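# Push or carry the crate into the yellow bay

## Task

Get the crate into the yellow taped bay. It counts only if the crate sits upright, lies wholly within the tape without touching or crossing it, and still holds every piece of paper. Nothing else in the room may be disturbed. The robot must not tip over or be left leaning, since that fails the job. The result must hold without the robot supporting it.

## Robot and tools

Robot: a Hello Robot Stretch 3 with one arm. It has a two-wheeled base (0.33 m long, 0.34 m wide), a lift riding up a mast, and a telescoping arm that reaches out to the robot's right, ending in a wrist and gripper. The base cannot slide sideways, so to shift the gripper forward or back you drive the base. Turning in place pivots about the point between the drive wheels, 0.05 m behind the front edge. With the arm in and the wrist folded, the turning sweep has a radius of 0.28 m. An unfolded, level wrist reaches past that.

Frames: the base frame has its origin on the floor between the drive wheels, x forward, y left, z up. hand_pose is reported in it, located where the closed fingertips meet. The odometry frame is the base frame as it was at the start. Heading is positive to the left, from -3.142 to 3.142.

Tool execute_actions takes "actions", a list run in order. Each action may contain "robot", "steps" (1 to 450 control steps at 30 per second) and "until". An action holding only steps is a wait. "robot" is one of: a single command; a list of up to 8 commands run one after another (items may be {"pause_s": seconds, max 15}); or {"stop": true}, which brakes everything and clears the queue. A command can hold:
- "base": exactly one of {"translate_m": d}, a relative drive in metres from where the base is when the command begins, forward positive, |d| at most 1; or {"rotate_rad": d}, a relative turn in radians, left (counter-clockwise seen from above) positive, |d| at most 3.2.
- "joints": absolute targets by name; unnamed joints keep their old goal. Ranges: lift_m 0 to 1.1 (arm height on the mast, m); arm_m 0 to 0.52 (extension, m); wrist_yaw_rad -1.345 to 4.42 (0 along the arm, positive swings toward the front, 3.0 folds over the base); wrist_pitch_rad -1.57 to 0.451 (0 level, negative tips fingers down); wrist_roll_rad -2.911 to 2.911; gripper_m -0.089 to 0.179 (larger is wider; actual gap is a bit smaller, zero below 0.007); head_pan_rad -3.953 to 1.73 (0 forward, positive left, -1.57 looks along the arm); head_tilt_rad -1.53 to 0.419 (negative looks down).
- "contact_limits": {"arm_m": effort %} from 1 to 100, used with an arm_m goal; the arm halts at that motor effort. Lower is gentler.
Motions start at once, keep going across later actions, and a new command overrides old goals and discards an older queue. Base and body reach full speed only when stowed (lift_m under 0.30, arm_m under 0.03, wrist_yaw_rad over 2.54); otherwise 0.10 m/s and 0.63 rad/s. Any invalid value rejects the whole call.

"until" ends an action early. {"robot": {"status": "ended"}} waits until nothing is moving and no queue runs. Fields can also be tested like "lift_m": [">", 0.3] or "base_status": ["!=", "moving"]; "any": {"status": "ended"} triggers when one motion ends. Because "done" is within a tolerance, avoid waiting for exact "=" on readings.

Tool zoom_image: "camera" (head_camera, nav_camera or wrist_camera) and "region" [x0, y0, x1, y1] in pixels of that camera's latest image, top-left origin, at most 504 by 504. head_camera is 896x504, nav_camera 672x504 fisheye, wrist_camera 644x364. Head pan and tilt aim both head cameras.

Tool finished_scene: "scene", the number of the current scene.

Results: each shows one instant, plus one picture per camera. base_status shows progress in brackets (moved so far of goal). Statuses: moving, done, off_target (came to rest short, may still push), contact_stop (lift or arm hit something and went slack), time_out, stopped, not_commanded, torque_fault (wrist servo off about 10 s, joint limp). robot.on_its_own appears when the robot has changed a goal itself, a joint is slack or off, an effort at rest is unusual, or the base leans 3 degrees or more. refusals, queue (idle, running, done, dropped, stopped) and queue_left describe the queue; lines starting refused: or dropped: give reasons, counting from 0. lidar_m lists 12 distances for 30-degree sectors starting straight ahead and going counter-clockwise, in a plane 0.17 m up. wrist_depth_mm and head_depth_mm are 7x7 grids of median depths. motor_effort is percent, positive toward higher values; wheels positive push forward. base_tilt gives forward and right lean in degrees.

Gripper: to grasp, send a value below the object's width; to let go, go at least 0.02 above where the pads touched. Readings do not prove a hold.

Cautions: fold or unfold the wrist only with lift_m between 0.32 and 0.95, pitch -0.4, roll near 0; with yaw below -0.4 keep pitch at -0.5 or lower. Pushing a rigid thing with the gripper above about 0.45 m, pushing twice after a contact_stop, or driving while gripping or pressing something fixed can tip the robot, as can snagging furniture, especially in reverse. If it leans, back off in small steps, release contact, and lower lift_m to near 0.2. Avoid drops, slams, spilling the paper, hard pushes and knocking other objects. Loose objects may occasionally get nudged by outside forces.

Each tool is called after "Request:" as name(argument=value, ...), one argument or row to a line, values as JSON.

## Session

Request:
execute_actions(
  actions=[],
)

Scene clock: 0.00 s.
robot.base_odometry: x=+0.000 y=+0.000 heading=+0.000 (m, m, rad; robot's odometry frame)
robot.turned_by_wheels: +0.000 (rad since the last result)
robot.turned_by_imu: +0.000 (rad since the last result)
robot.base_tilt: forward=+0.0 right=+1.1 (deg)
robot.lidar_m: 2.48 2.48 2.17 1.60 1.82 1.95 1.25 1.68 1.49 1.91 1.91 1.43
robot.head_depth_mm: 2250 3133 3298 3304 3339 3109 2196 / 2254 3308 3355 3407 3439 3156 2190 / 2246 3194 3229 3324 3351 3171 2199 / 2136 3103 3190 3175 2543 2599 2183 / 2035 3003 3093 3079 2468 2509 2200 / 2028 2940 2983 2999 2421 2441 2207 / 2022 2863 2904 2919 2349 2363 2229
robot.base_status: not_commanded
robot.joint_positions: lift_m=+0.358 arm_m=-0.001 wrist_yaw_rad=+3.089 wrist_pitch_rad=-0.464 wrist_roll_rad=+0.017 gripper_m=+0.037 head_pan_rad=-0.012 head_tilt_rad=-0.004
robot.joint_goals: lift_m=+0.358 arm_m=-0.001 wrist_yaw_rad=+3.089 wrist_pitch_rad=-0.464 wrist_roll_rad=+0.017 gripper_m=+0.037 head_pan_rad=-0.012 head_tilt_rad=-0.004
robot.joint_status: lift_m=not_commanded arm_m=not_commanded wrist_yaw_rad=not_commanded wrist_pitch_rad=not_commanded wrist_roll_rad=not_commanded gripper_m=not_commanded head_pan_rad=not_commanded head_tilt_rad=not_commanded
robot.measured_speeds: translate_m=+0.000 rotate_rad=+0.000 lift_m=+0.000 arm_m=+0.000 wrist_yaw_rad=+0.000 wrist_pitch_rad=+0.000 wrist_roll_rad=+0.000 head_pan_rad=+0.000 head_tilt_rad=+0.000
robot: refusals=0 queue=idle queue_left=0
robot.motor_effort: left_wheel=+0 right_wheel=+0 lift_m=+19 arm_m=+1 wrist_yaw_rad=+0 wrist_pitch_rad=+7 wrist_roll_rad=+1 gripper_m=-1 head_pan_rad=+0 head_tilt_rad=+1 (%)
robot.hand_pose: x=-0.0097 y=+0.0740 z=+0.3605 quat_wxyz=(+0.182, +0.698, +0.143, +0.678) (m; robot's base frame)
robot.wrist_depth_mm: - - - - - - - / - - - - - - - / 880 864 909 898 925 931 961 / 730 743 742 764 761 779 803 / 614 622 - 649 650 655 647 / 546 551 - 557 567 573 580 / 484 - - - 487 504 500
pictures: head_camera (sideways: a quarter turn clockwise sets it upright), nav_camera (sideways: a quarter turn counterclockwise sets it upright), wrist_camera
Images, in order (width x height): head_camera 896x504, nav_camera 672x504, wrist_camera 644x364.

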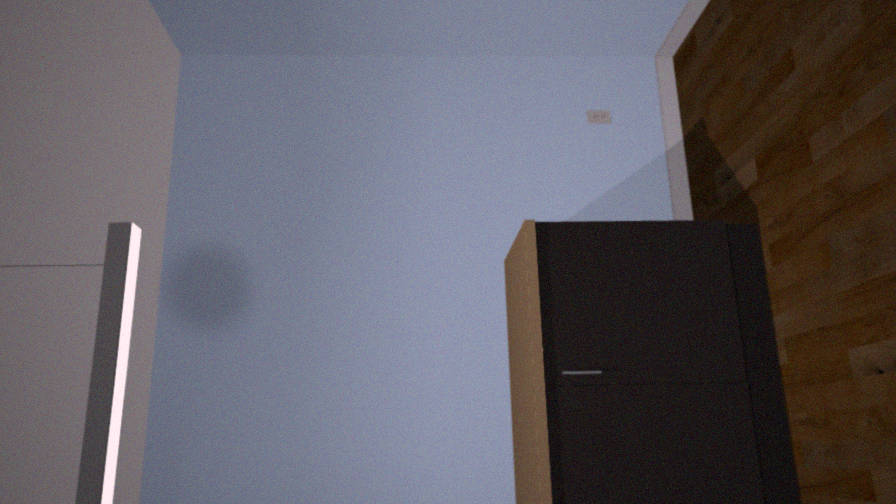

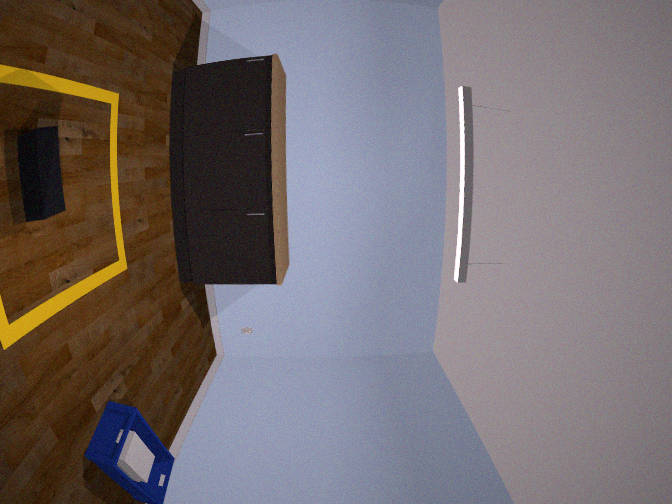

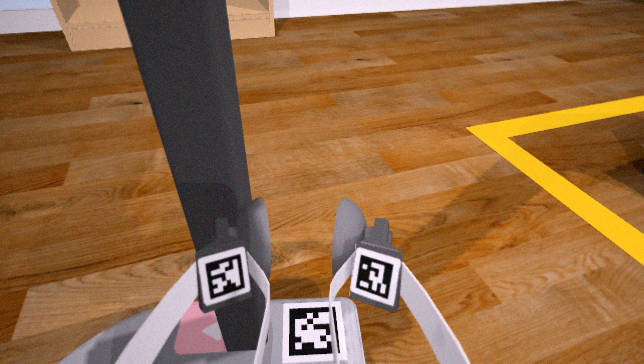

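Request:
execute_actions(
  actions=[
    {"robot":{"joints":{"head_tilt_rad":-1.0,"head_pan_rad":-0.4}},"steps":60},
  ],
)

Scene clock: 5.90 s.
robot.base_odometry: x=+0.000 y=+0.000 heading=+0.000 (m, m, rad; robot's odometry frame)
robot.turned_by_wheels: +0.000 (rad since the last result)
robot.turned_by_imu: -0.001 (rad since the last result)
robot.base_tilt: forward=+0.0 right=+1.0 (deg)
robot.lidar_m: 2.47 2.47 2.17 1.59 1.83 1.96 1.25 1.68 1.50 1.91 1.91 1.43
robot.head_depth_mm: 1957 1817 1656 1491 1336 1222 1121 / 1939 1755 1663 1488 1342 1218 - / 2225 1807 1669 1490 1341 1222 1146 / 2202 1906 1666 1484 1340 1223 1134 / 2220 1906 1676 1492 1342 1221 1120 / 2213 1914 1669 1489 1338 1221 1121 / 2219 1918 1674 1484 1344 1224 1118
robot.base_status: not_commanded
robot.joint_positions: lift_m=+0.358 arm_m=-0.001 wrist_yaw_rad=+3.089 wrist_pitch_rad=-0.464 wrist_roll_rad=+0.017 gripper_m=+0.037 head_pan_rad=-0.393 head_tilt_rad=-0.987
robot.joint_goals: lift_m=+0.358 arm_m=-0.001 wrist_yaw_rad=+3.089 wrist_pitch_rad=-0.464 wrist_roll_rad=+0.017 gripper_m=+0.037 head_pan_rad=-0.400 head_tilt_rad=-1.000
robot.joint_status: lift_m=not_commanded arm_m=not_commanded wrist_yaw_rad=not_commanded wrist_pitch_rad=not_commanded wrist_roll_rad=not_commanded gripper_m=not_commanded head_pan_rad=done head_tilt_rad=done
robot.measured_speeds: translate_m=+0.000 rotate_rad=+0.000 lift_m=+0.000 arm_m=+0.000 wrist_yaw_rad=+0.000 wrist_pitch_rad=+0.000 wrist_roll_rad=+0.000 head_pan_rad=+0.000 head_tilt_rad=+0.000
robot: refusals=0 queue=done queue_left=0
robot.motor_effort: left_wheel=+0(0) right_wheel=+0(0) lift_m=+19(19) arm_m=+1(0) wrist_yaw_rad=+0(0) wrist_pitch_rad=+7(6) wrist_roll_rad=+1(1) gripper_m=+1(1) head_pan_rad=-4(29) head_tilt_rad=-5(29) (%)
robot.hand_pose: x=-0.0097 y=+0.0740 z=+0.3605 quat_wxyz=(+0.182, +0.698, +0.143, +0.678) (m; robot's base frame)
robot.wrist_depth_mm: - - - - - - - / - - - - - - - / 875 910 900 900 913 932 979 / 716 729 755 744 759 779 773 / 617 622 - 642 645 658 670 / 539 537 - 546 563 570 574 / 473 - - - 491 502 501
pictures: head_camera (sideways: a quarter turn clockwise sets it upright), nav_camera (sideways: a quarter turn counterclockwise sets it upright), wrist_camera
Images, in order (width x height): head_camera 896x504, nav_camera 672x504, wrist_camera 644x364.

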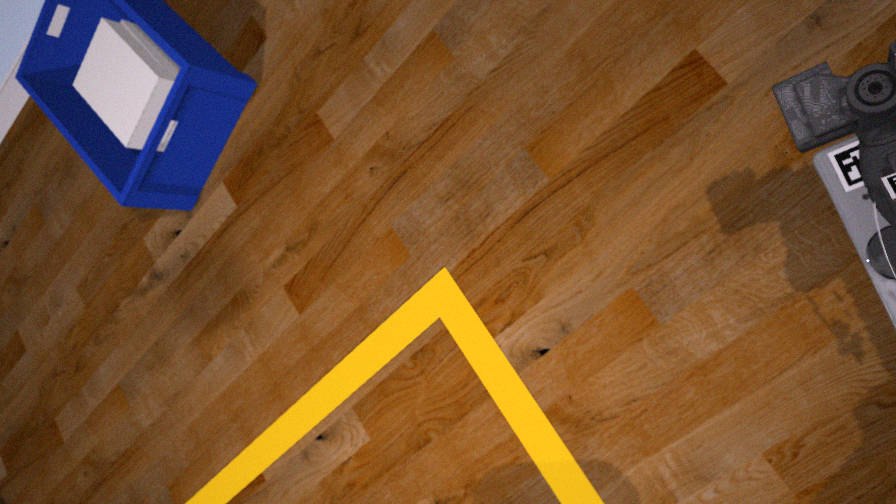

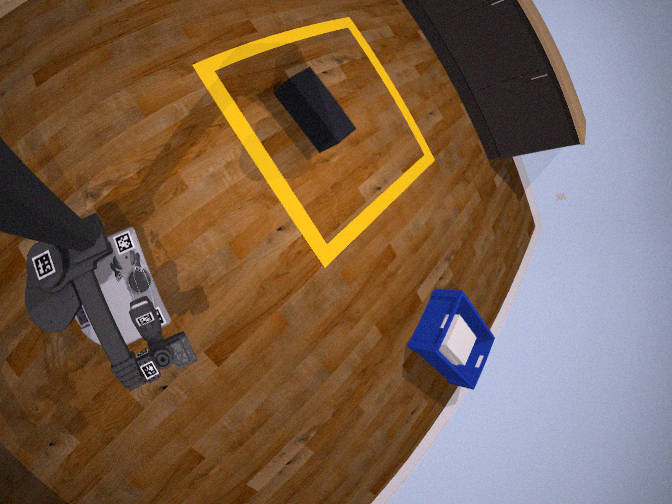

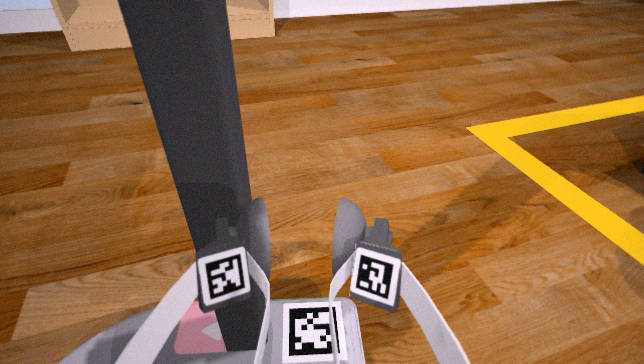

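Request:
execute_actions(
  actions=[
    {"robot":[{"base":{"rotate_rad":-0.864},"joints":{"lift_m":0.28}},{"base":{"translate_m":1.0}},{"base":{"translate_m":0.26}},{"base":{"rotate_rad":2.634},"joints":{"lift_m":0.6,"head_pan_rad":-1.4,"head_tilt_rad":-1.1}},{"joints":{"wrist_yaw_rad":0.39,"gripper_m":0.12}},{"joints":{"wrist_pitch_rad":-1.5}}],"steps":450,"until":{"robot":{"status":"ended"}}},
    {"steps":450,"until":{"robot":{"status":"ended"}}},
  ],
)

Scene clock: 51.27 s.
robot.base_odometry: x=+0.818 y=-0.958 heading=+1.770 (m, m, rad; robot's odometry frame)
robot.turned_by_wheels: +1.770 (rad since the last result)
robot.turned_by_imu: +1.780 (rad since the last result)
robot.base_tilt: forward=-0.1 right=+1.2 (deg)
robot.lidar_m: 2.71 2.86 2.28 1.77 1.19 0.83 0.78 0.58 0.31 0.27 1.97 2.55
robot.head_depth_mm: 1894 1707 1541 1230 1216 - - / 1887 1703 1545 1233 1198 - - / 1898 1701 1536 1355 1314 - - / 1887 1707 1541 1372 1312 1227 - / 1895 1701 1538 1414 1298 1200 1118 / 1894 1695 1540 1407 1299 1200 1123 / 1892 1702 1538 1412 1291 1201 1116
robot.base_status: done (rotate_rad +2.6339 of +2.6340)
robot.joint_positions: lift_m=+0.600 arm_m=-0.001 wrist_yaw_rad=+0.392 wrist_pitch_rad=-1.495 wrist_roll_rad=+0.017 gripper_m=+0.120 head_pan_rad=-1.393 head_tilt_rad=-1.087
robot.joint_goals: lift_m=+0.600 arm_m=-0.001 wrist_yaw_rad=+0.390 wrist_pitch_rad=-1.500 wrist_roll_rad=+0.017 gripper_m=+0.120 head_pan_rad=-1.400 head_tilt_rad=-1.100
robot.joint_status: lift_m=done arm_m=not_commanded wrist_yaw_rad=done wrist_pitch_rad=done wrist_roll_rad=not_commanded gripper_m=done head_pan_rad=done head_tilt_rad=done
robot.measured_speeds: translate_m=+0.000 rotate_rad=+0.000 lift_m=+0.000 arm_m=+0.000 wrist_yaw_rad=+0.000 wrist_pitch_rad=+0.000 wrist_roll_rad=+0.000 head_pan_rad=+0.000 head_tilt_rad=+0.000
robot: refusals=0 queue=done queue_left=0
robot.motor_effort: left_wheel=-1(7) right_wheel=+1(6) lift_m=+22(25) arm_m=-1(0) wrist_yaw_rad=-2(2) wrist_pitch_rad=-2(7) wrist_roll_rad=+1(1) gripper_m=-1(91) head_pan_rad=-3(37) head_tilt_rad=-5(14) (%)
robot.hand_pose: x=-0.0234 y=-0.1398 z=+0.4812 quat_wxyz=(+0.599, +0.569, -0.420, -0.376) (m; robot's base frame)
robot.wrist_depth_mm: 587 586 599 599 597 488 461 / 598 600 599 601 599 607 625 / 589 606 618 623 631 635 646 / 611 625 637 - 655 659 666 / 637 641 649 - - 667 676 / 642 - - - - 695 696 / 652 678 - - 679 707 696
pictures: head_camera (sideways: a quarter turn clockwise sets it upright), nav_camera (sideways: a quarter turn counterclockwise sets it upright), wrist_camera
Images, in order (width x height): head_camera 896x504, nav_camera 672x504, wrist_camera 644x364.

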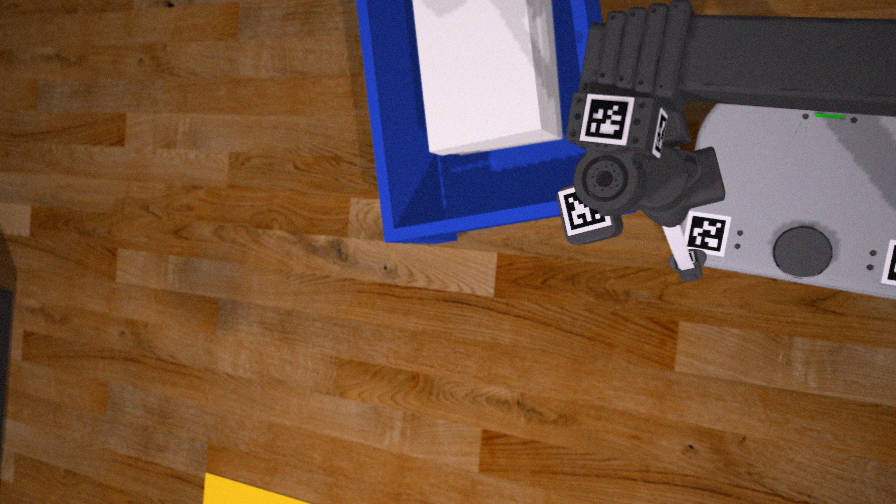

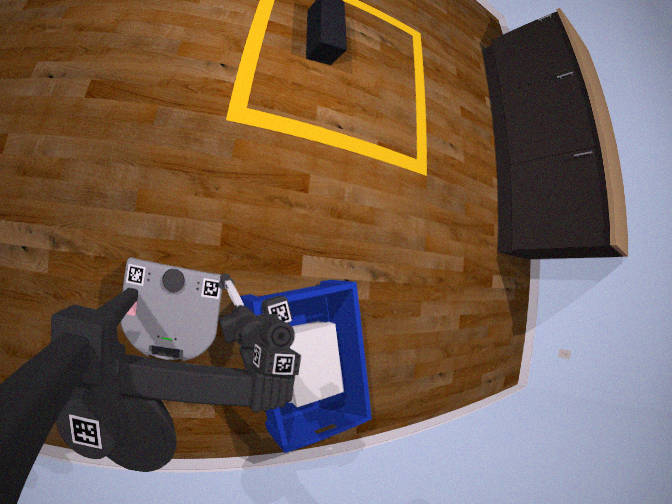

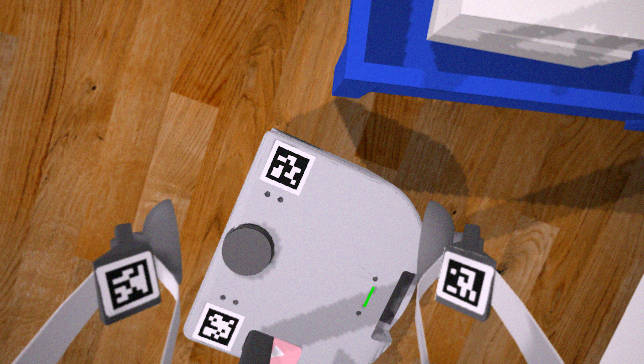

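Request:
execute_actions(
  actions=[
    {"robot":{"base":{"translate_m":0.1},"joints":{"arm_m":0.33,"wrist_yaw_rad":0.1,"lift_m":0.45}},"steps":450,"until":{"robot":{"status":"ended"}}},
  ],
)

Scene clock: 61.93 s.
robot.base_odometry: x=+0.799 y=-0.860 heading=+1.770 (m, m, rad; robot's odometry frame)
robot.turned_by_wheels: +0.000 (rad since the last result)
robot.turned_by_imu: -0.001 (rad since the last result)
robot.base_tilt: forward=+0.0 right=+1.1 (deg)
robot.lidar_m: 2.61 2.77 2.22 1.77 1.34 0.94 0.88 0.51 0.29 0.39 1.96 2.55
robot.head_depth_mm: 1883 1704 1545 1227 1207 1204 1124 / 1894 1703 1584 1366 1305 - - / 1910 1700 1566 1374 1280 1225 - / 1900 1707 1536 1414 1298 1222 - / 1906 1707 1542 1410 1288 1200 1120 / 1884 1700 1538 1405 1298 1204 1120 / 1899 1697 1543 1410 1291 1198 1119
robot.base_status: done (translate_m +0.1000 of +0.1000)
robot.joint_positions: lift_m=+0.450 arm_m=+0.330 wrist_yaw_rad=+0.100 wrist_pitch_rad=-1.497 wrist_roll_rad=+0.017 gripper_m=+0.120 head_pan_rad=-1.393 head_tilt_rad=-1.087
robot.joint_goals: lift_m=+0.450 arm_m=+0.330 wrist_yaw_rad=+0.100 wrist_pitch_rad=-1.500 wrist_roll_rad=+0.017 gripper_m=+0.120 head_pan_rad=-1.400 head_tilt_rad=-1.100
robot.joint_status: lift_m=done arm_m=done wrist_yaw_rad=done wrist_pitch_rad=done wrist_roll_rad=not_commanded gripper_m=done head_pan_rad=done head_tilt_rad=done
robot.measured_speeds: translate_m=+0.000 rotate_rad=+0.000 lift_m=+0.000 arm_m=+0.000 wrist_yaw_rad=+0.000 wrist_pitch_rad=+0.000 wrist_roll_rad=+0.000 head_pan_rad=+0.000 head_tilt_rad=+0.000
robot: refusals=0 queue=done queue_left=0
robot.motor_effort: left_wheel=-2(2) right_wheel=+1(4) lift_m=+16(24) arm_m=+5(5) wrist_yaw_rad=+0(1) wrist_pitch_rad=-1(1) wrist_roll_rad=+1(1) gripper_m=+1(1) head_pan_rad=-4(4) head_tilt_rad=-5(5) (%)
robot.hand_pose: x=-0.0221 y=-0.4696 z=+0.3316 quat_wxyz=(+0.537, +0.502, -0.498, -0.459) (m; robot's base frame)
robot.wrist_depth_mm: 443 451 452 343 429 462 469 / 453 463 466 468 469 330 334 / 465 470 480 478 482 337 340 / 479 483 480 491 502 344 349 / 486 485 497 498 511 355 355 / 495 - 511 510 489 464 426 / 510 517 519 529 374 368 344
pictures: head_camera (sideways: a quarter turn clockwise sets it upright), nav_camera (sideways: a quarter turn counterclockwise sets it upright), wrist_camera
Images, in order (width x height): head_camera 896x504, nav_camera 672x504, wrist_camera 644x364.

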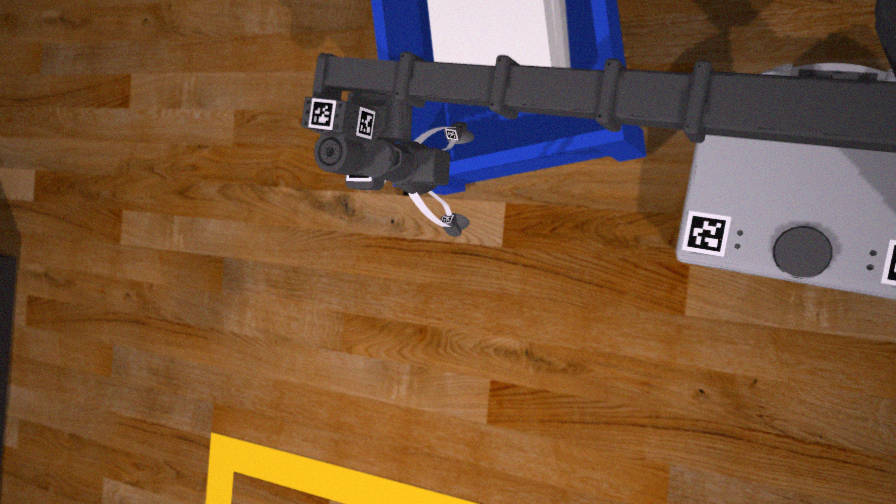

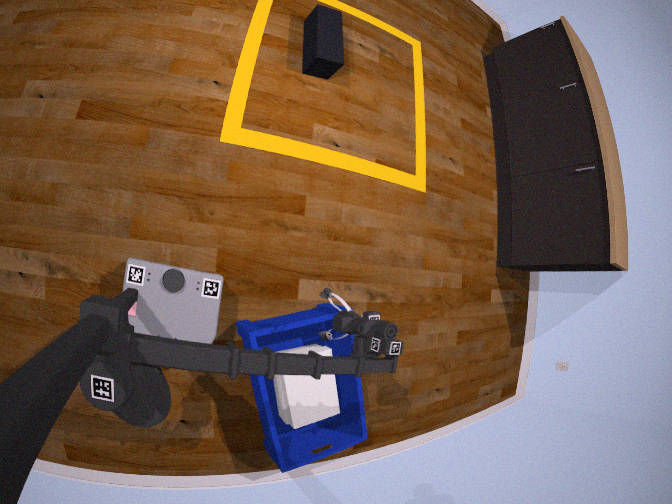

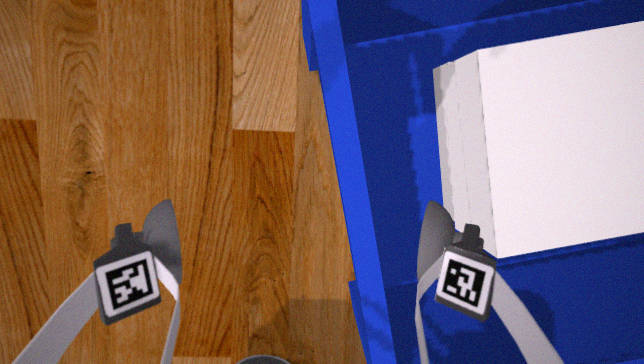

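Request:
execute_actions(
  actions=[
    {"robot":[{"joints":{"arm_m":0.25}},{"joints":{"lift_m":0.3}},{"joints":{"gripper_m":-0.04}},{"pause_s":1},{"base":{"translate_m":0.35},"joints":{"arm_m":0.5,"head_pan_rad":-0.9,"head_tilt_rad":-0.9}},{"base":{"rotate_rad":-0.4}},{"base":{"translate_m":0.4}}],"steps":450,"until":{"robot":{"status":"ended"}}},
    {"steps":300,"until":{"robot":{"status":"ended"}}},
  ],
)

Scene clock: 73.87 s.
robot.base_odometry: x=+0.799 y=-0.860 heading=+1.770 (m, m, rad; robot's odometry frame)
robot.turned_by_wheels: +0.000 (rad since the last result)
robot.turned_by_imu: +0.009 (rad since the last result)
robot.base_tilt: forward=+0.1 right=+1.2 (deg)
robot.lidar_m: 2.60 2.77 2.22 1.77 1.32 0.94 0.88 0.50 0.29 0.40 1.96 2.57
robot.head_depth_mm: 1893 1707 1541 1230 1199 1202 1131 / 1892 1703 1543 1220 1236 1208 - / 1902 1710 1544 1411 1282 1230 - / 1918 1707 1542 1409 1294 1227 - / 1897 1708 1540 1414 1295 1200 1118 / 1892 1702 1548 1411 1296 1197 1118 / 1893 1710 1546 1408 1293 1198 1119
robot.base_status: done (translate_m +0.1000 of +0.1000)
robot.joint_positions: lift_m=+0.343 arm_m=+0.250 wrist_yaw_rad=+0.100 wrist_pitch_rad=-1.507 wrist_roll_rad=+0.014 gripper_m=+0.120 head_pan_rad=-1.393 head_tilt_rad=-1.087
robot.joint_goals: lift_m=+0.342 arm_m=+0.250 wrist_yaw_rad=+0.100 wrist_pitch_rad=-1.500 wrist_roll_rad=+0.014 gripper_m=+0.120 head_pan_rad=-1.400 head_tilt_rad=-1.100
robot.joint_status: lift_m=contact_stop arm_m=done wrist_yaw_rad=done wrist_pitch_rad=done wrist_roll_rad=not_commanded gripper_m=done head_pan_rad=done head_tilt_rad=done
robot.measured_speeds: translate_m=+0.000 rotate_rad=-0.001 lift_m=+0.018 arm_m=+0.000 wrist_yaw_rad=+0.000 wrist_pitch_rad=-0.024 wrist_roll_rad=+0.000 head_pan_rad=+0.000 head_tilt_rad=+0.000
robot: refusals=0 queue=dropped queue_left=0
robot.on_its_own: lift_m is slack since a contact_stop, until your next command for it (your +0.300 is given up)
robot.motor_effort: left_wheel=+0(2) right_wheel=-1(4) lift_m=+4(16) arm_m=-2(2) wrist_yaw_rad=+0(1) wrist_pitch_rad=+4(5) wrist_roll_rad=+2(2) gripper_m=-8(8) head_pan_rad=-3(3) head_tilt_rad=-5(5) (%)
robot.hand_pose: x=-0.0224 y=-0.3876 z=+0.2243 quat_wxyz=(+0.536, +0.506, -0.494, -0.461) (m; robot's base frame)
robot.wrist_depth_mm: 351 355 360 363 161 346 227 / 360 360 364 374 165 354 234 / 367 367 373 380 176 360 242 / 373 380 383 391 174 393 248 / 381 385 395 400 241 402 401 / 393 - 396 413 280 - 308 / 399 405 409 418 256 253 248
pictures: head_camera (sideways: a quarter turn clockwise sets it upright), nav_camera (sideways: a quarter turn counterclockwise sets it upright), wrist_camera
dropped: robot: command 1 of its queue: lift_m: contact_stop
Images, in order (width x height): head_camera 896x504, nav_camera 672x504, wrist_camera 644x364.

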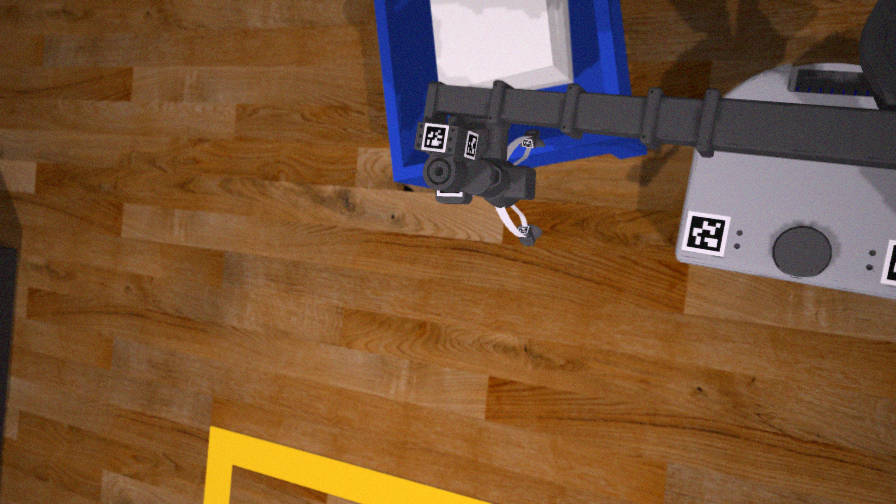

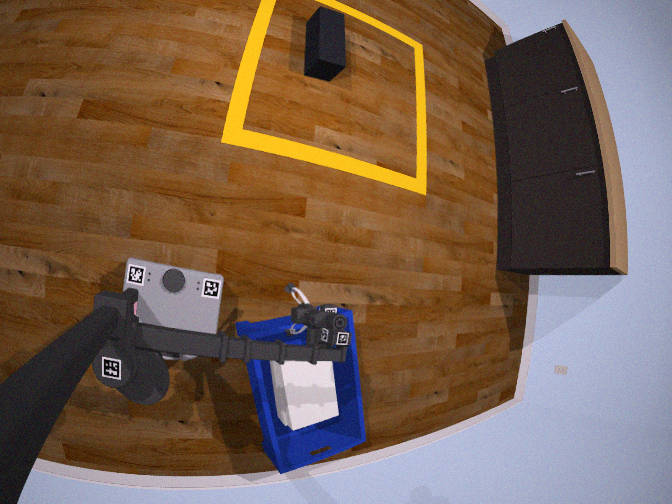

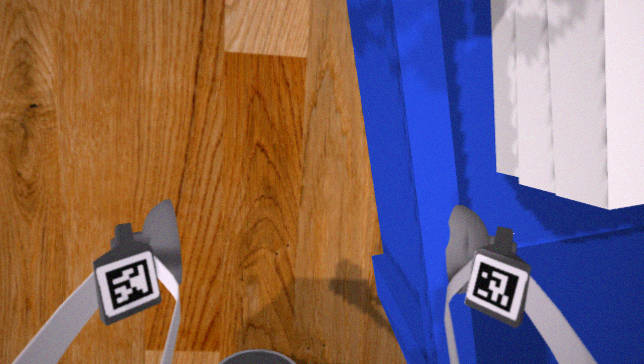

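Inner finger landed on the rim; back up 4 cm.

Request:
execute_actions(
  actions=[
    {"robot":[{"joints":{"lift_m":0.4}},{"base":{"translate_m":-0.045}},{"joints":{"lift_m":0.31}},{"joints":{"gripper_m":-0.04}},{"pause_s":1},{"base":{"translate_m":0.4},"joints":{"arm_m":0.5,"head_pan_rad":-0.9,"head_tilt_rad":-0.9}},{"base":{"rotate_rad":-0.4}},{"base":{"translate_m":0.4}}],"steps":450,"until":{"robot":{"status":"ended"}}},
    {"steps":300,"until":{"robot":{"status":"ended"}}},
  ],
)

Scene clock: 97.23 s.
robot.base_odometry: x=+0.810 y=-0.120 heading=+1.367 (m, m, rad; robot's odometry frame)
robot.turned_by_wheels: -0.403 (rad since the last result)
robot.turned_by_imu: -0.495 (rad since the last result)
robot.base_tilt: forward=-0.3 right=+1.2 (deg)
robot.lidar_m: 2.32 2.02 1.98 2.11 2.48 2.06 1.62 0.80 0.56 0.52 1.68 1.73
robot.head_depth_mm: 1536 1794 1810 1575 1389 1212 1149 / 1560 1821 1815 1576 1394 1246 1133 / 1580 1838 1817 1581 1387 1245 1143 / 1593 1865 1816 1578 1394 1244 1130 / 1618 1949 1821 1580 1392 1252 1135 / 1634 1985 1828 1573 1392 1250 1132 / 1654 1981 1825 1582 1395 1248 1104
robot.base_status: done (translate_m +0.3999 of +0.4000)
robot.joint_positions: lift_m=+0.310 arm_m=+0.500 wrist_yaw_rad=+0.096 wrist_pitch_rad=-1.493 wrist_roll_rad=+0.030 gripper_m=-0.033 head_pan_rad=-0.907 head_tilt_rad=-0.902
robot.joint_goals: lift_m=+0.310 arm_m=+0.500 wrist_yaw_rad=+0.100 wrist_pitch_rad=-1.500 wrist_roll_rad=+0.030 gripper_m=-0.034 head_pan_rad=-0.900 head_tilt_rad=-0.900
robot.joint_status: lift_m=done arm_m=done wrist_yaw_rad=done wrist_pitch_rad=done wrist_roll_rad=not_commanded gripper_m=done head_pan_rad=done head_tilt_rad=done
robot.measured_speeds: translate_m=+0.000 rotate_rad=+0.000 lift_m=+0.000 arm_m=+0.000 wrist_yaw_rad=+0.000 wrist_pitch_rad=+0.000 wrist_roll_rad=+0.000 head_pan_rad=+0.000 head_tilt_rad=+0.000
robot: refusals=0 queue=done queue_left=0
robot.on_its_own: gripper_m is held at -0.034, not at your -0.040, by its stall guard, which is not easing now; right_wheel is at rest, and its effort (+34) is outside its rest range (-18 to +18)
robot.motor_effort: left_wheel=-18(28) right_wheel=+34(52) lift_m=+22(23) arm_m=+2(10) wrist_yaw_rad=+4(15) wrist_pitch_rad=-2(27) wrist_roll_rad=-3(13) gripper_m=-29(100) head_pan_rad=+3(30) head_tilt_rad=+0(13) (%)
robot.hand_pose: x=-0.0220 y=-0.6409 z=+0.1912 quat_wxyz=(+0.534, +0.498, -0.503, -0.462) (m; robot's base frame)
robot.wrist_depth_mm: 316 321 327 124 331 283 191 / 326 326 329 127 337 279 194 / 333 332 339 130 344 272 198 / 334 341 349 133 352 267 203 / 343 347 352 135 365 365 207 / 355 358 356 139 366 372 376 / 362 369 370 243 265 278 281
pictures: head_camera (sideways: a quarter turn clockwise sets it upright), nav_camera (sideways: a quarter turn counterclockwise sets it upright), wrist_camera
Images, in order (width x height): head_camera 896x504, nav_camera 672x504, wrist_camera 644x364.

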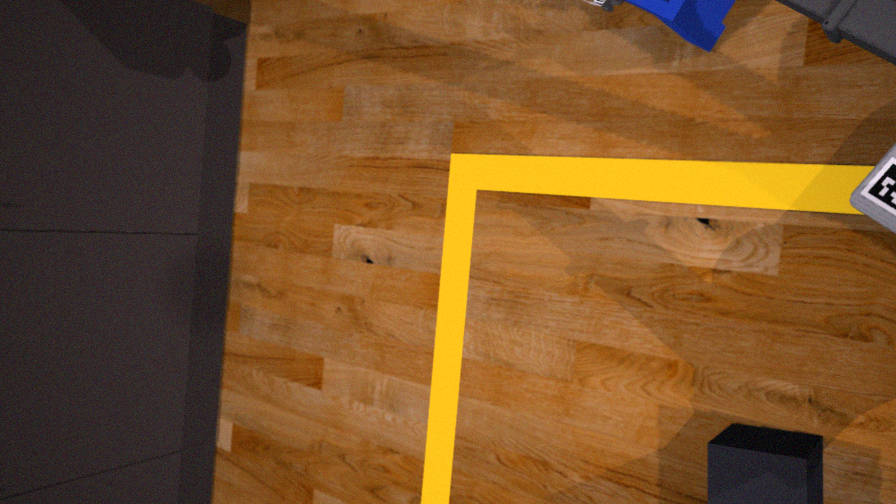

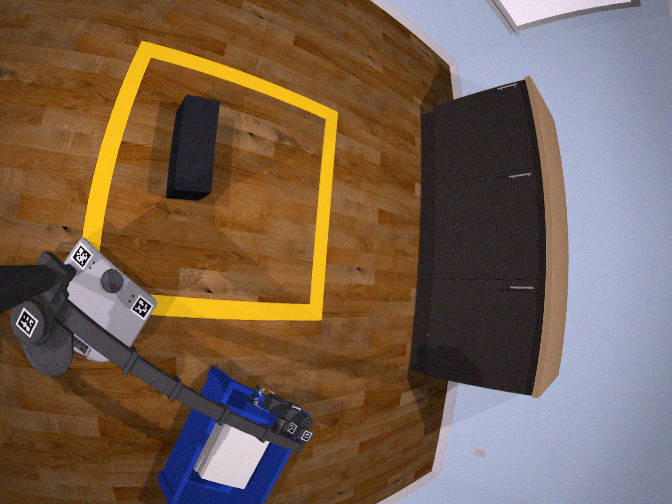

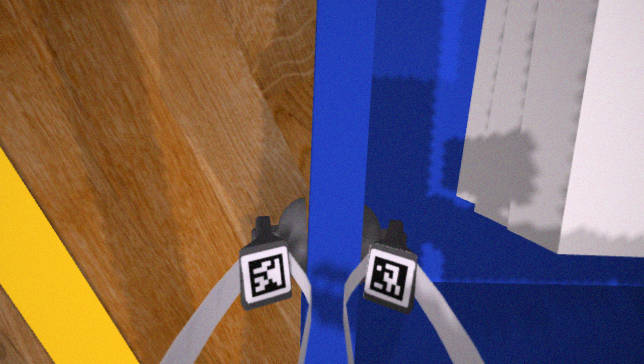

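Request:
execute_actions(
  actions=[
    {"robot":[{"base":{"rotate_rad":0.4}},{"base":{"translate_m":0.3},"joints":{"head_pan_rad":-0.9,"head_tilt_rad":-1.15}}],"steps":450,"until":{"robot":{"status":"ended"}}},
  ],
)

Scene clock: 116.13 s.
robot.base_odometry: x=+0.752 y=+0.174 heading=+1.765 (m, m, rad; robot's odometry frame)
robot.turned_by_wheels: +0.398 (rad since the last result)
robot.turned_by_imu: -0.045 (rad since the last result)
robot.base_tilt: forward=-0.2 right=+1.3 (deg)
robot.lidar_m: 2.08 1.96 1.79 2.19 2.66 2.33 1.93 0.74 0.55 0.52 1.50 1.54
robot.head_depth_mm: 1661 1623 1487 1375 1267 1183 1120 / 1681 1627 1487 1373 1280 1211 - / 1701 1615 1486 1377 1279 1234 - / 1695 1625 1485 1374 1277 1215 - / 1699 1616 1484 1373 1276 1041 1130 / 1707 1607 1491 1377 1277 1043 1122 / 1719 1623 1492 1376 1280 1041 1122
robot.base_status: done (translate_m +0.2999 of +0.3000)
robot.joint_positions: lift_m=+0.310 arm_m=+0.500 wrist_yaw_rad=+0.093 wrist_pitch_rad=-1.500 wrist_roll_rad=+0.038 gripper_m=-0.033 head_pan_rad=-0.907 head_tilt_rad=-1.136
robot.joint_goals: lift_m=+0.310 arm_m=+0.500 wrist_yaw_rad=+0.100 wrist_pitch_rad=-1.500 wrist_roll_rad=+0.038 gripper_m=-0.034 head_pan_rad=-0.900 head_tilt_rad=-1.150
robot.joint_status: lift_m=done arm_m=done wrist_yaw_rad=done wrist_pitch_rad=done wrist_roll_rad=not_commanded gripper_m=done head_pan_rad=done head_tilt_rad=done
robot.measured_speeds: translate_m=+0.000 rotate_rad=+0.000 lift_m=+0.000 arm_m=+0.000 wrist_yaw_rad=+0.000 wrist_pitch_rad=+0.000 wrist_roll_rad=+0.000 head_pan_rad=+0.000 head_tilt_rad=+0.000
robot: refusals=0 queue=done queue_left=0
robot.on_its_own: gripper_m is held at -0.034, not at your -0.040, by its stall guard, which is not easing now; left_wheel is at rest, and its effort (-20) is outside its rest range (-18 to +18); right_wheel is at rest, and its effort (+36) is outside its rest range (-18 to +18)
robot.motor_effort: left_wheel=-20(24) right_wheel=+36(45) lift_m=+22(22) arm_m=+1(2) wrist_yaw_rad=+7(7) wrist_pitch_rad=+1(3) wrist_roll_rad=-6(6) gripper_m=-28(30) head_pan_rad=+3(2) head_tilt_rad=-5(17) (%)
robot.hand_pose: x=-0.0222 y=-0.6390 z=+0.1912 quat_wxyz=(+0.530, +0.497, -0.504, -0.468) (m; robot's base frame)
robot.wrist_depth_mm: 318 320 328 326 332 318 198 / 322 324 329 333 339 305 194 / 327 332 341 340 347 279 197 / 341 342 346 132 352 272 204 / 345 353 348 135 364 278 208 / 354 360 359 139 370 372 378 / 364 366 371 168 271 293 308
pictures: head_camera (sideways: a quarter turn clockwise sets it upright), nav_camera (sideways: a quarter turn counterclockwise sets it upright), wrist_camera
Images, in order (width x height): head_camera 896x504, nav_camera 672x504, wrist_camera 644x364.

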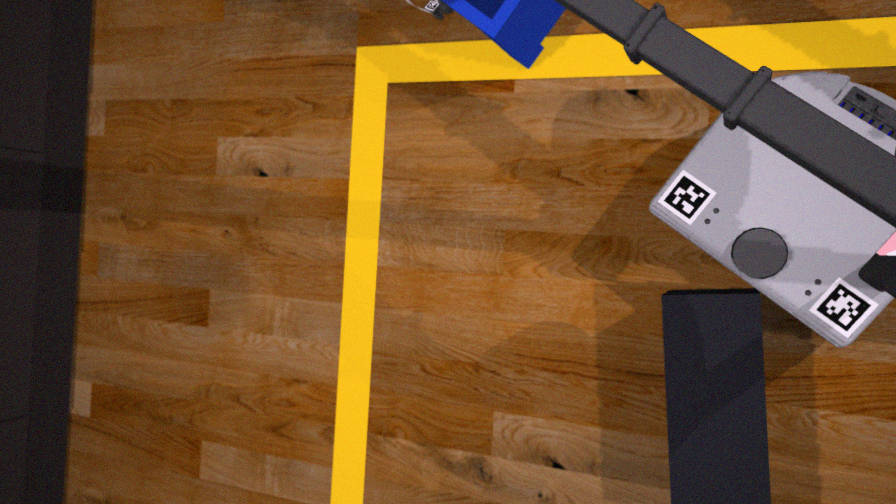

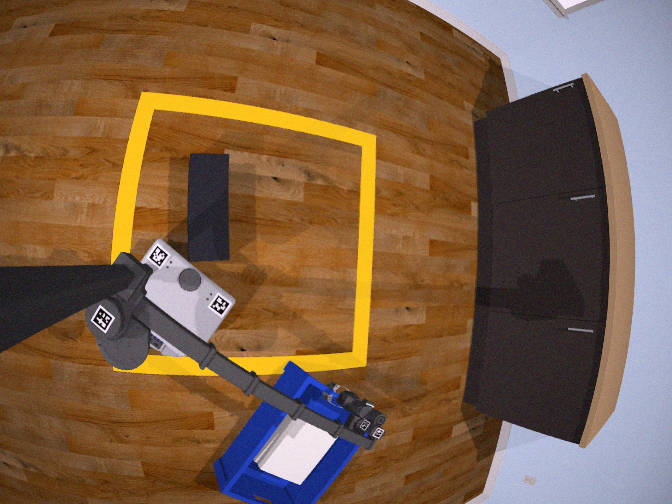

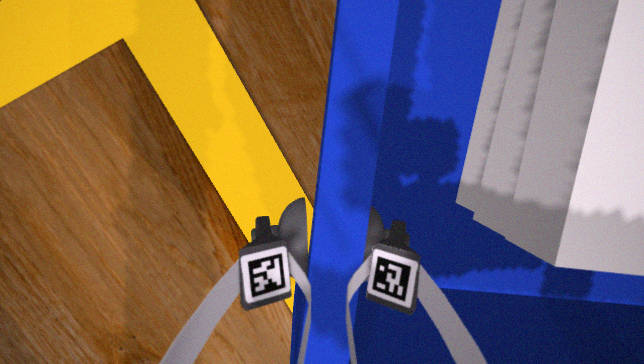

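Request:
execute_actions(
  actions=[
    {"robot":[{"base":{"translate_m":-0.15}},{"joints":{"arm_m":0.2}},{"base":{"rotate_rad":0.7}},{"joints":{"arm_m":0.45,"head_pan_rad":-1.2}}],"steps":450,"until":{"robot":{"status":"ended"}}},
  ],
)

Scene clock: 138.37 s.
robot.base_odometry: x=+0.781 y=+0.027 heading=+2.466 (m, m, rad; robot's odometry frame)
robot.turned_by_wheels: +0.701 (rad since the last result)
robot.turned_by_imu: +0.660 (rad since the last result)
robot.base_tilt: forward=-0.1 right=+1.2 (deg)
robot.lidar_m: 1.88 2.17 2.17 2.21 2.24 1.73 1.68 0.37 0.37 0.40 1.68 2.14
robot.head_depth_mm: 1701 1625 1536 1272 1153 1171 1134 / 1733 1618 1503 1328 1248 - - / 1773 1618 1490 1376 1280 - - / 1778 1618 1492 1381 1277 1210 - / 1773 1616 1491 1379 1244 1190 1125 / 1768 1625 1484 1375 1115 1195 1124 / 1776 1616 1481 1376 1138 1195 1125
robot.base_status: off_target (rotate_rad +0.6994 of +0.7000)
robot.joint_positions: lift_m=+0.310 arm_m=+0.449 wrist_yaw_rad=+0.019 wrist_pitch_rad=-1.572 wrist_roll_rad=+0.093 gripper_m=-0.020 head_pan_rad=-1.193 head_tilt_rad=-1.136
robot.joint_goals: lift_m=+0.310 arm_m=+0.450 wrist_yaw_rad=+0.051 wrist_pitch_rad=-1.500 wrist_roll_rad=+0.093 gripper_m=-0.021 head_pan_rad=-1.200 head_tilt_rad=-1.150
robot.joint_status: lift_m=done arm_m=done wrist_yaw_rad=done wrist_pitch_rad=done wrist_roll_rad=not_commanded gripper_m=done head_pan_rad=done head_tilt_rad=done
robot.measured_speeds: translate_m=+0.000 rotate_rad=+0.000 lift_m=+0.000 arm_m=+0.000 wrist_yaw_rad=+0.000 wrist_pitch_rad=+0.000 wrist_roll_rad=+0.000 head_pan_rad=+0.000 head_tilt_rad=+0.000
robot: refusals=0 queue=done queue_left=0
robot.on_its_own: wrist_yaw_rad is held at +0.051, not at your +0.100, by its stall guard, which is still easing; gripper_m is held at -0.021, not at your -0.040, by its stall guard, which is still easing
robot.motor_effort: left_wheel=-8(23) right_wheel=+12(50) lift_m=+20(22) arm_m=+13(11) wrist_yaw_rad=+28(28) wrist_pitch_rad=+32(44) wrist_roll_rad=-23(23) gripper_m=-26(35) head_pan_rad=-4(24) head_tilt_rad=-5(5) (%)
robot.hand_pose: x=-0.0221 y=-0.5697 z=+0.1924 quat_wxyz=(+0.481, +0.481, -0.518, -0.519) (m; robot's base frame)
robot.wrist_depth_mm: 309 311 320 324 319 122 309 / 320 319 328 334 130 335 335 / 330 339 341 338 128 344 246 / 340 348 348 264 353 306 220 / 355 359 359 138 363 260 211 / 366 375 155 141 294 233 216 / 381 388 148 288 392 225 225
pictures: head_camera (sideways: a quarter turn clockwise sets it upright), nav_camera (sideways: a quarter turn counterclockwise sets it upright), wrist_camera
Images, in order (width x height): head_camera 896x504, nav_camera 672x504, wrist_camera 644x364.

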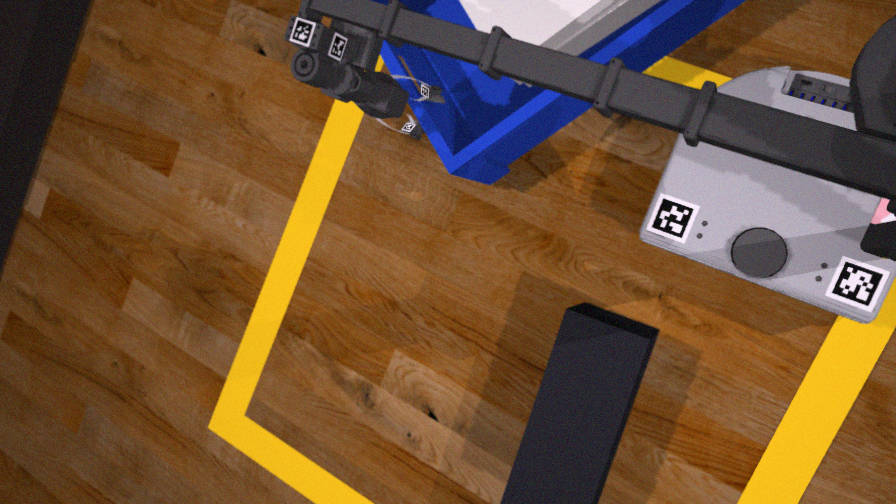

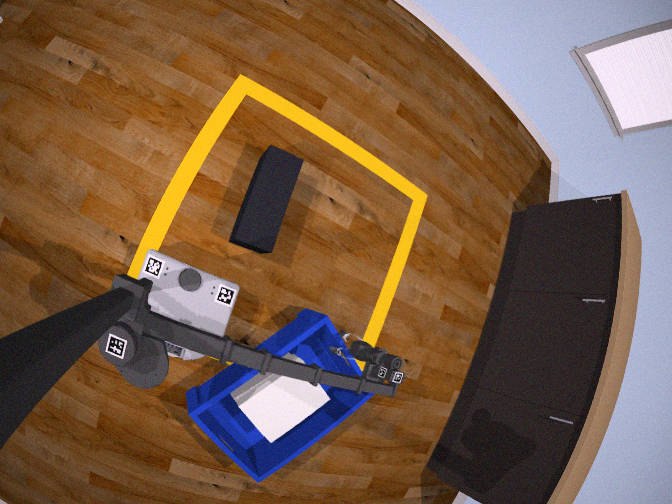

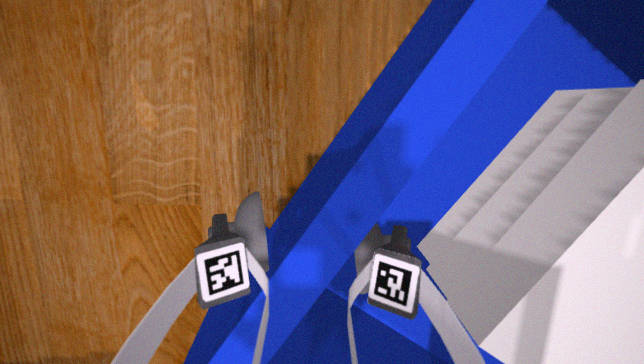

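Request:
execute_actions(
  actions=[
    {"robot":[{"joints":{"gripper_m":0.08}},{"joints":{"arm_m":0.3,"wrist_yaw_rad":0,"wrist_pitch_rad":-1.5}},{"base":{"rotate_rad":-0.15}},{"base":{"translate_m":0.25}}],"steps":450,"until":{"robot":{"status":"ended"}}},
  ],
)

Scene clock: 146.43 s.
robot.base_odometry: x=+0.781 y=+0.027 heading=+2.467 (m, m, rad; robot's odometry frame)
robot.turned_by_wheels: +0.001 (rad since the last result)
robot.turned_by_imu: -0.001 (rad since the last result)
robot.base_tilt: forward=-0.1 right=+1.1 (deg)
robot.lidar_m: 1.88 2.18 2.17 2.20 2.23 1.72 0.47 0.36 0.35 0.36 1.68 2.14
robot.head_depth_mm: 1713 1626 1489 1275 1144 1174 1134 / 1731 1611 1489 1342 1255 - - / 1758 1615 1483 1386 1268 - - / 1786 1620 1488 1374 1283 1211 - / 1776 1617 1489 1372 1239 1195 1124 / 1771 1609 1483 1378 1116 1194 1123 / 1777 1623 1484 1378 1138 1197 1123
robot.base_status: off_target (rotate_rad +0.7002 of +0.7000)
robot.joint_positions: lift_m=+0.310 arm_m=+0.301 wrist_yaw_rad=-0.008 wrist_pitch_rad=-1.429 wrist_roll_rad=+0.038 gripper_m=+0.080 head_pan_rad=-1.193 head_tilt_rad=-1.136
robot.joint_goals: lift_m=+0.310 arm_m=+0.300 wrist_yaw_rad=+0.000 wrist_pitch_rad=-1.500 wrist_roll_rad=+0.038 gripper_m=+0.080 head_pan_rad=-1.200 head_tilt_rad=-1.150
robot.joint_status: lift_m=done arm_m=done wrist_yaw_rad=done wrist_pitch_rad=off_target wrist_roll_rad=not_commanded gripper_m=done head_pan_rad=done head_tilt_rad=done
robot.measured_speeds: translate_m=+0.000 rotate_rad=+0.000 lift_m=+0.000 arm_m=+0.000 wrist_yaw_rad=+0.000 wrist_pitch_rad=+0.000 wrist_roll_rad=+0.000 head_pan_rad=+0.000 head_tilt_rad=+0.000
robot: refusals=0 queue=dropped queue_left=0
robot.on_its_own: wrist_pitch_rad is at rest, and its effort (-31) is outside its rest range (-20 to +32)
robot.motor_effort: left_wheel=+1(9) right_wheel=-6(14) lift_m=+20(20) arm_m=-8(13) wrist_yaw_rad=+7(26) wrist_pitch_rad=-31(44) wrist_roll_rad=-6(23) gripper_m=-4(90) head_pan_rad=-4(4) head_tilt_rad=-5(5) (%)
robot.hand_pose: x=-0.0217 y=-0.4579 z=+0.1916 quat_wxyz=(+0.522, +0.452, -0.546, -0.475) (m; robot's base frame)
robot.wrist_depth_mm: 331 335 335 340 341 348 284 / 335 338 339 134 350 348 227 / 344 348 345 134 351 326 204 / 342 349 346 348 354 264 203 / 345 352 137 355 360 228 207 / 348 - 138 293 363 364 210 / 353 361 149 207 301 370 375
pictures: head_camera (sideways: a quarter turn clockwise sets it upright), nav_camera (sideways: a quarter turn counterclockwise sets it upright), wrist_camera
dropped: robot: command 1 of its queue: wrist_pitch_rad: off_target
Images, in order (width x height): head_camera 896x504, nav_camera 672x504, wrist_camera 644x364.

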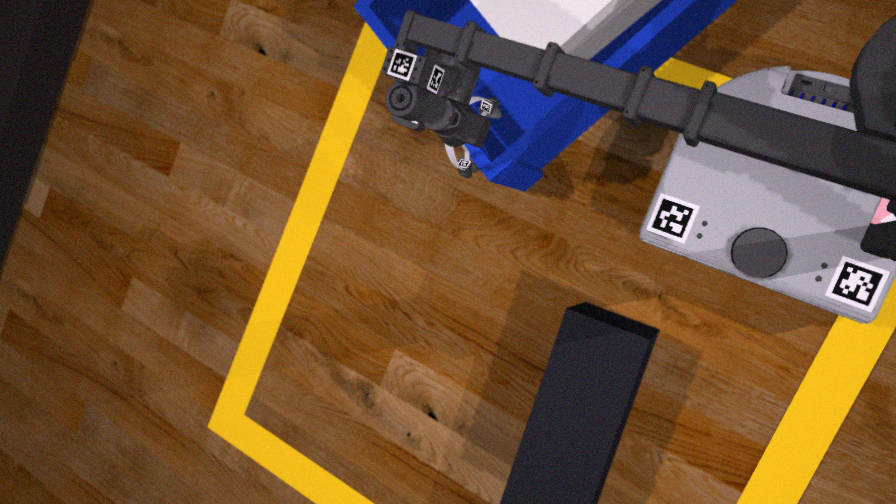

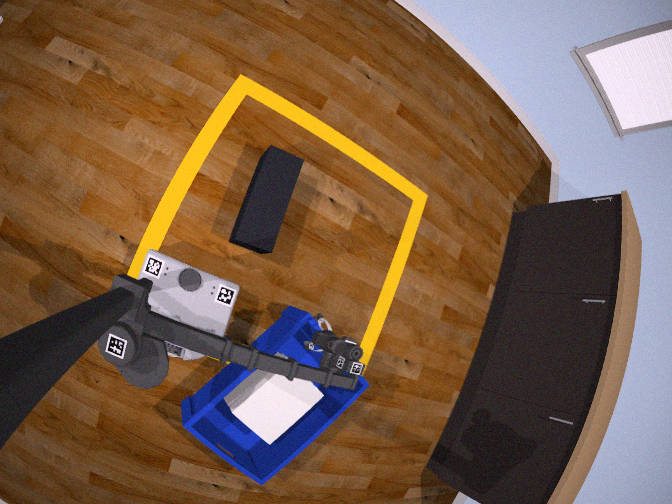

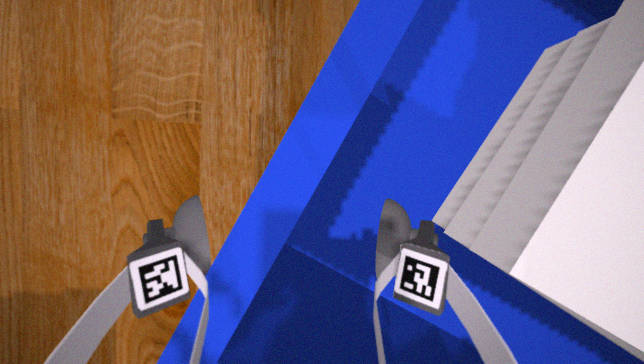

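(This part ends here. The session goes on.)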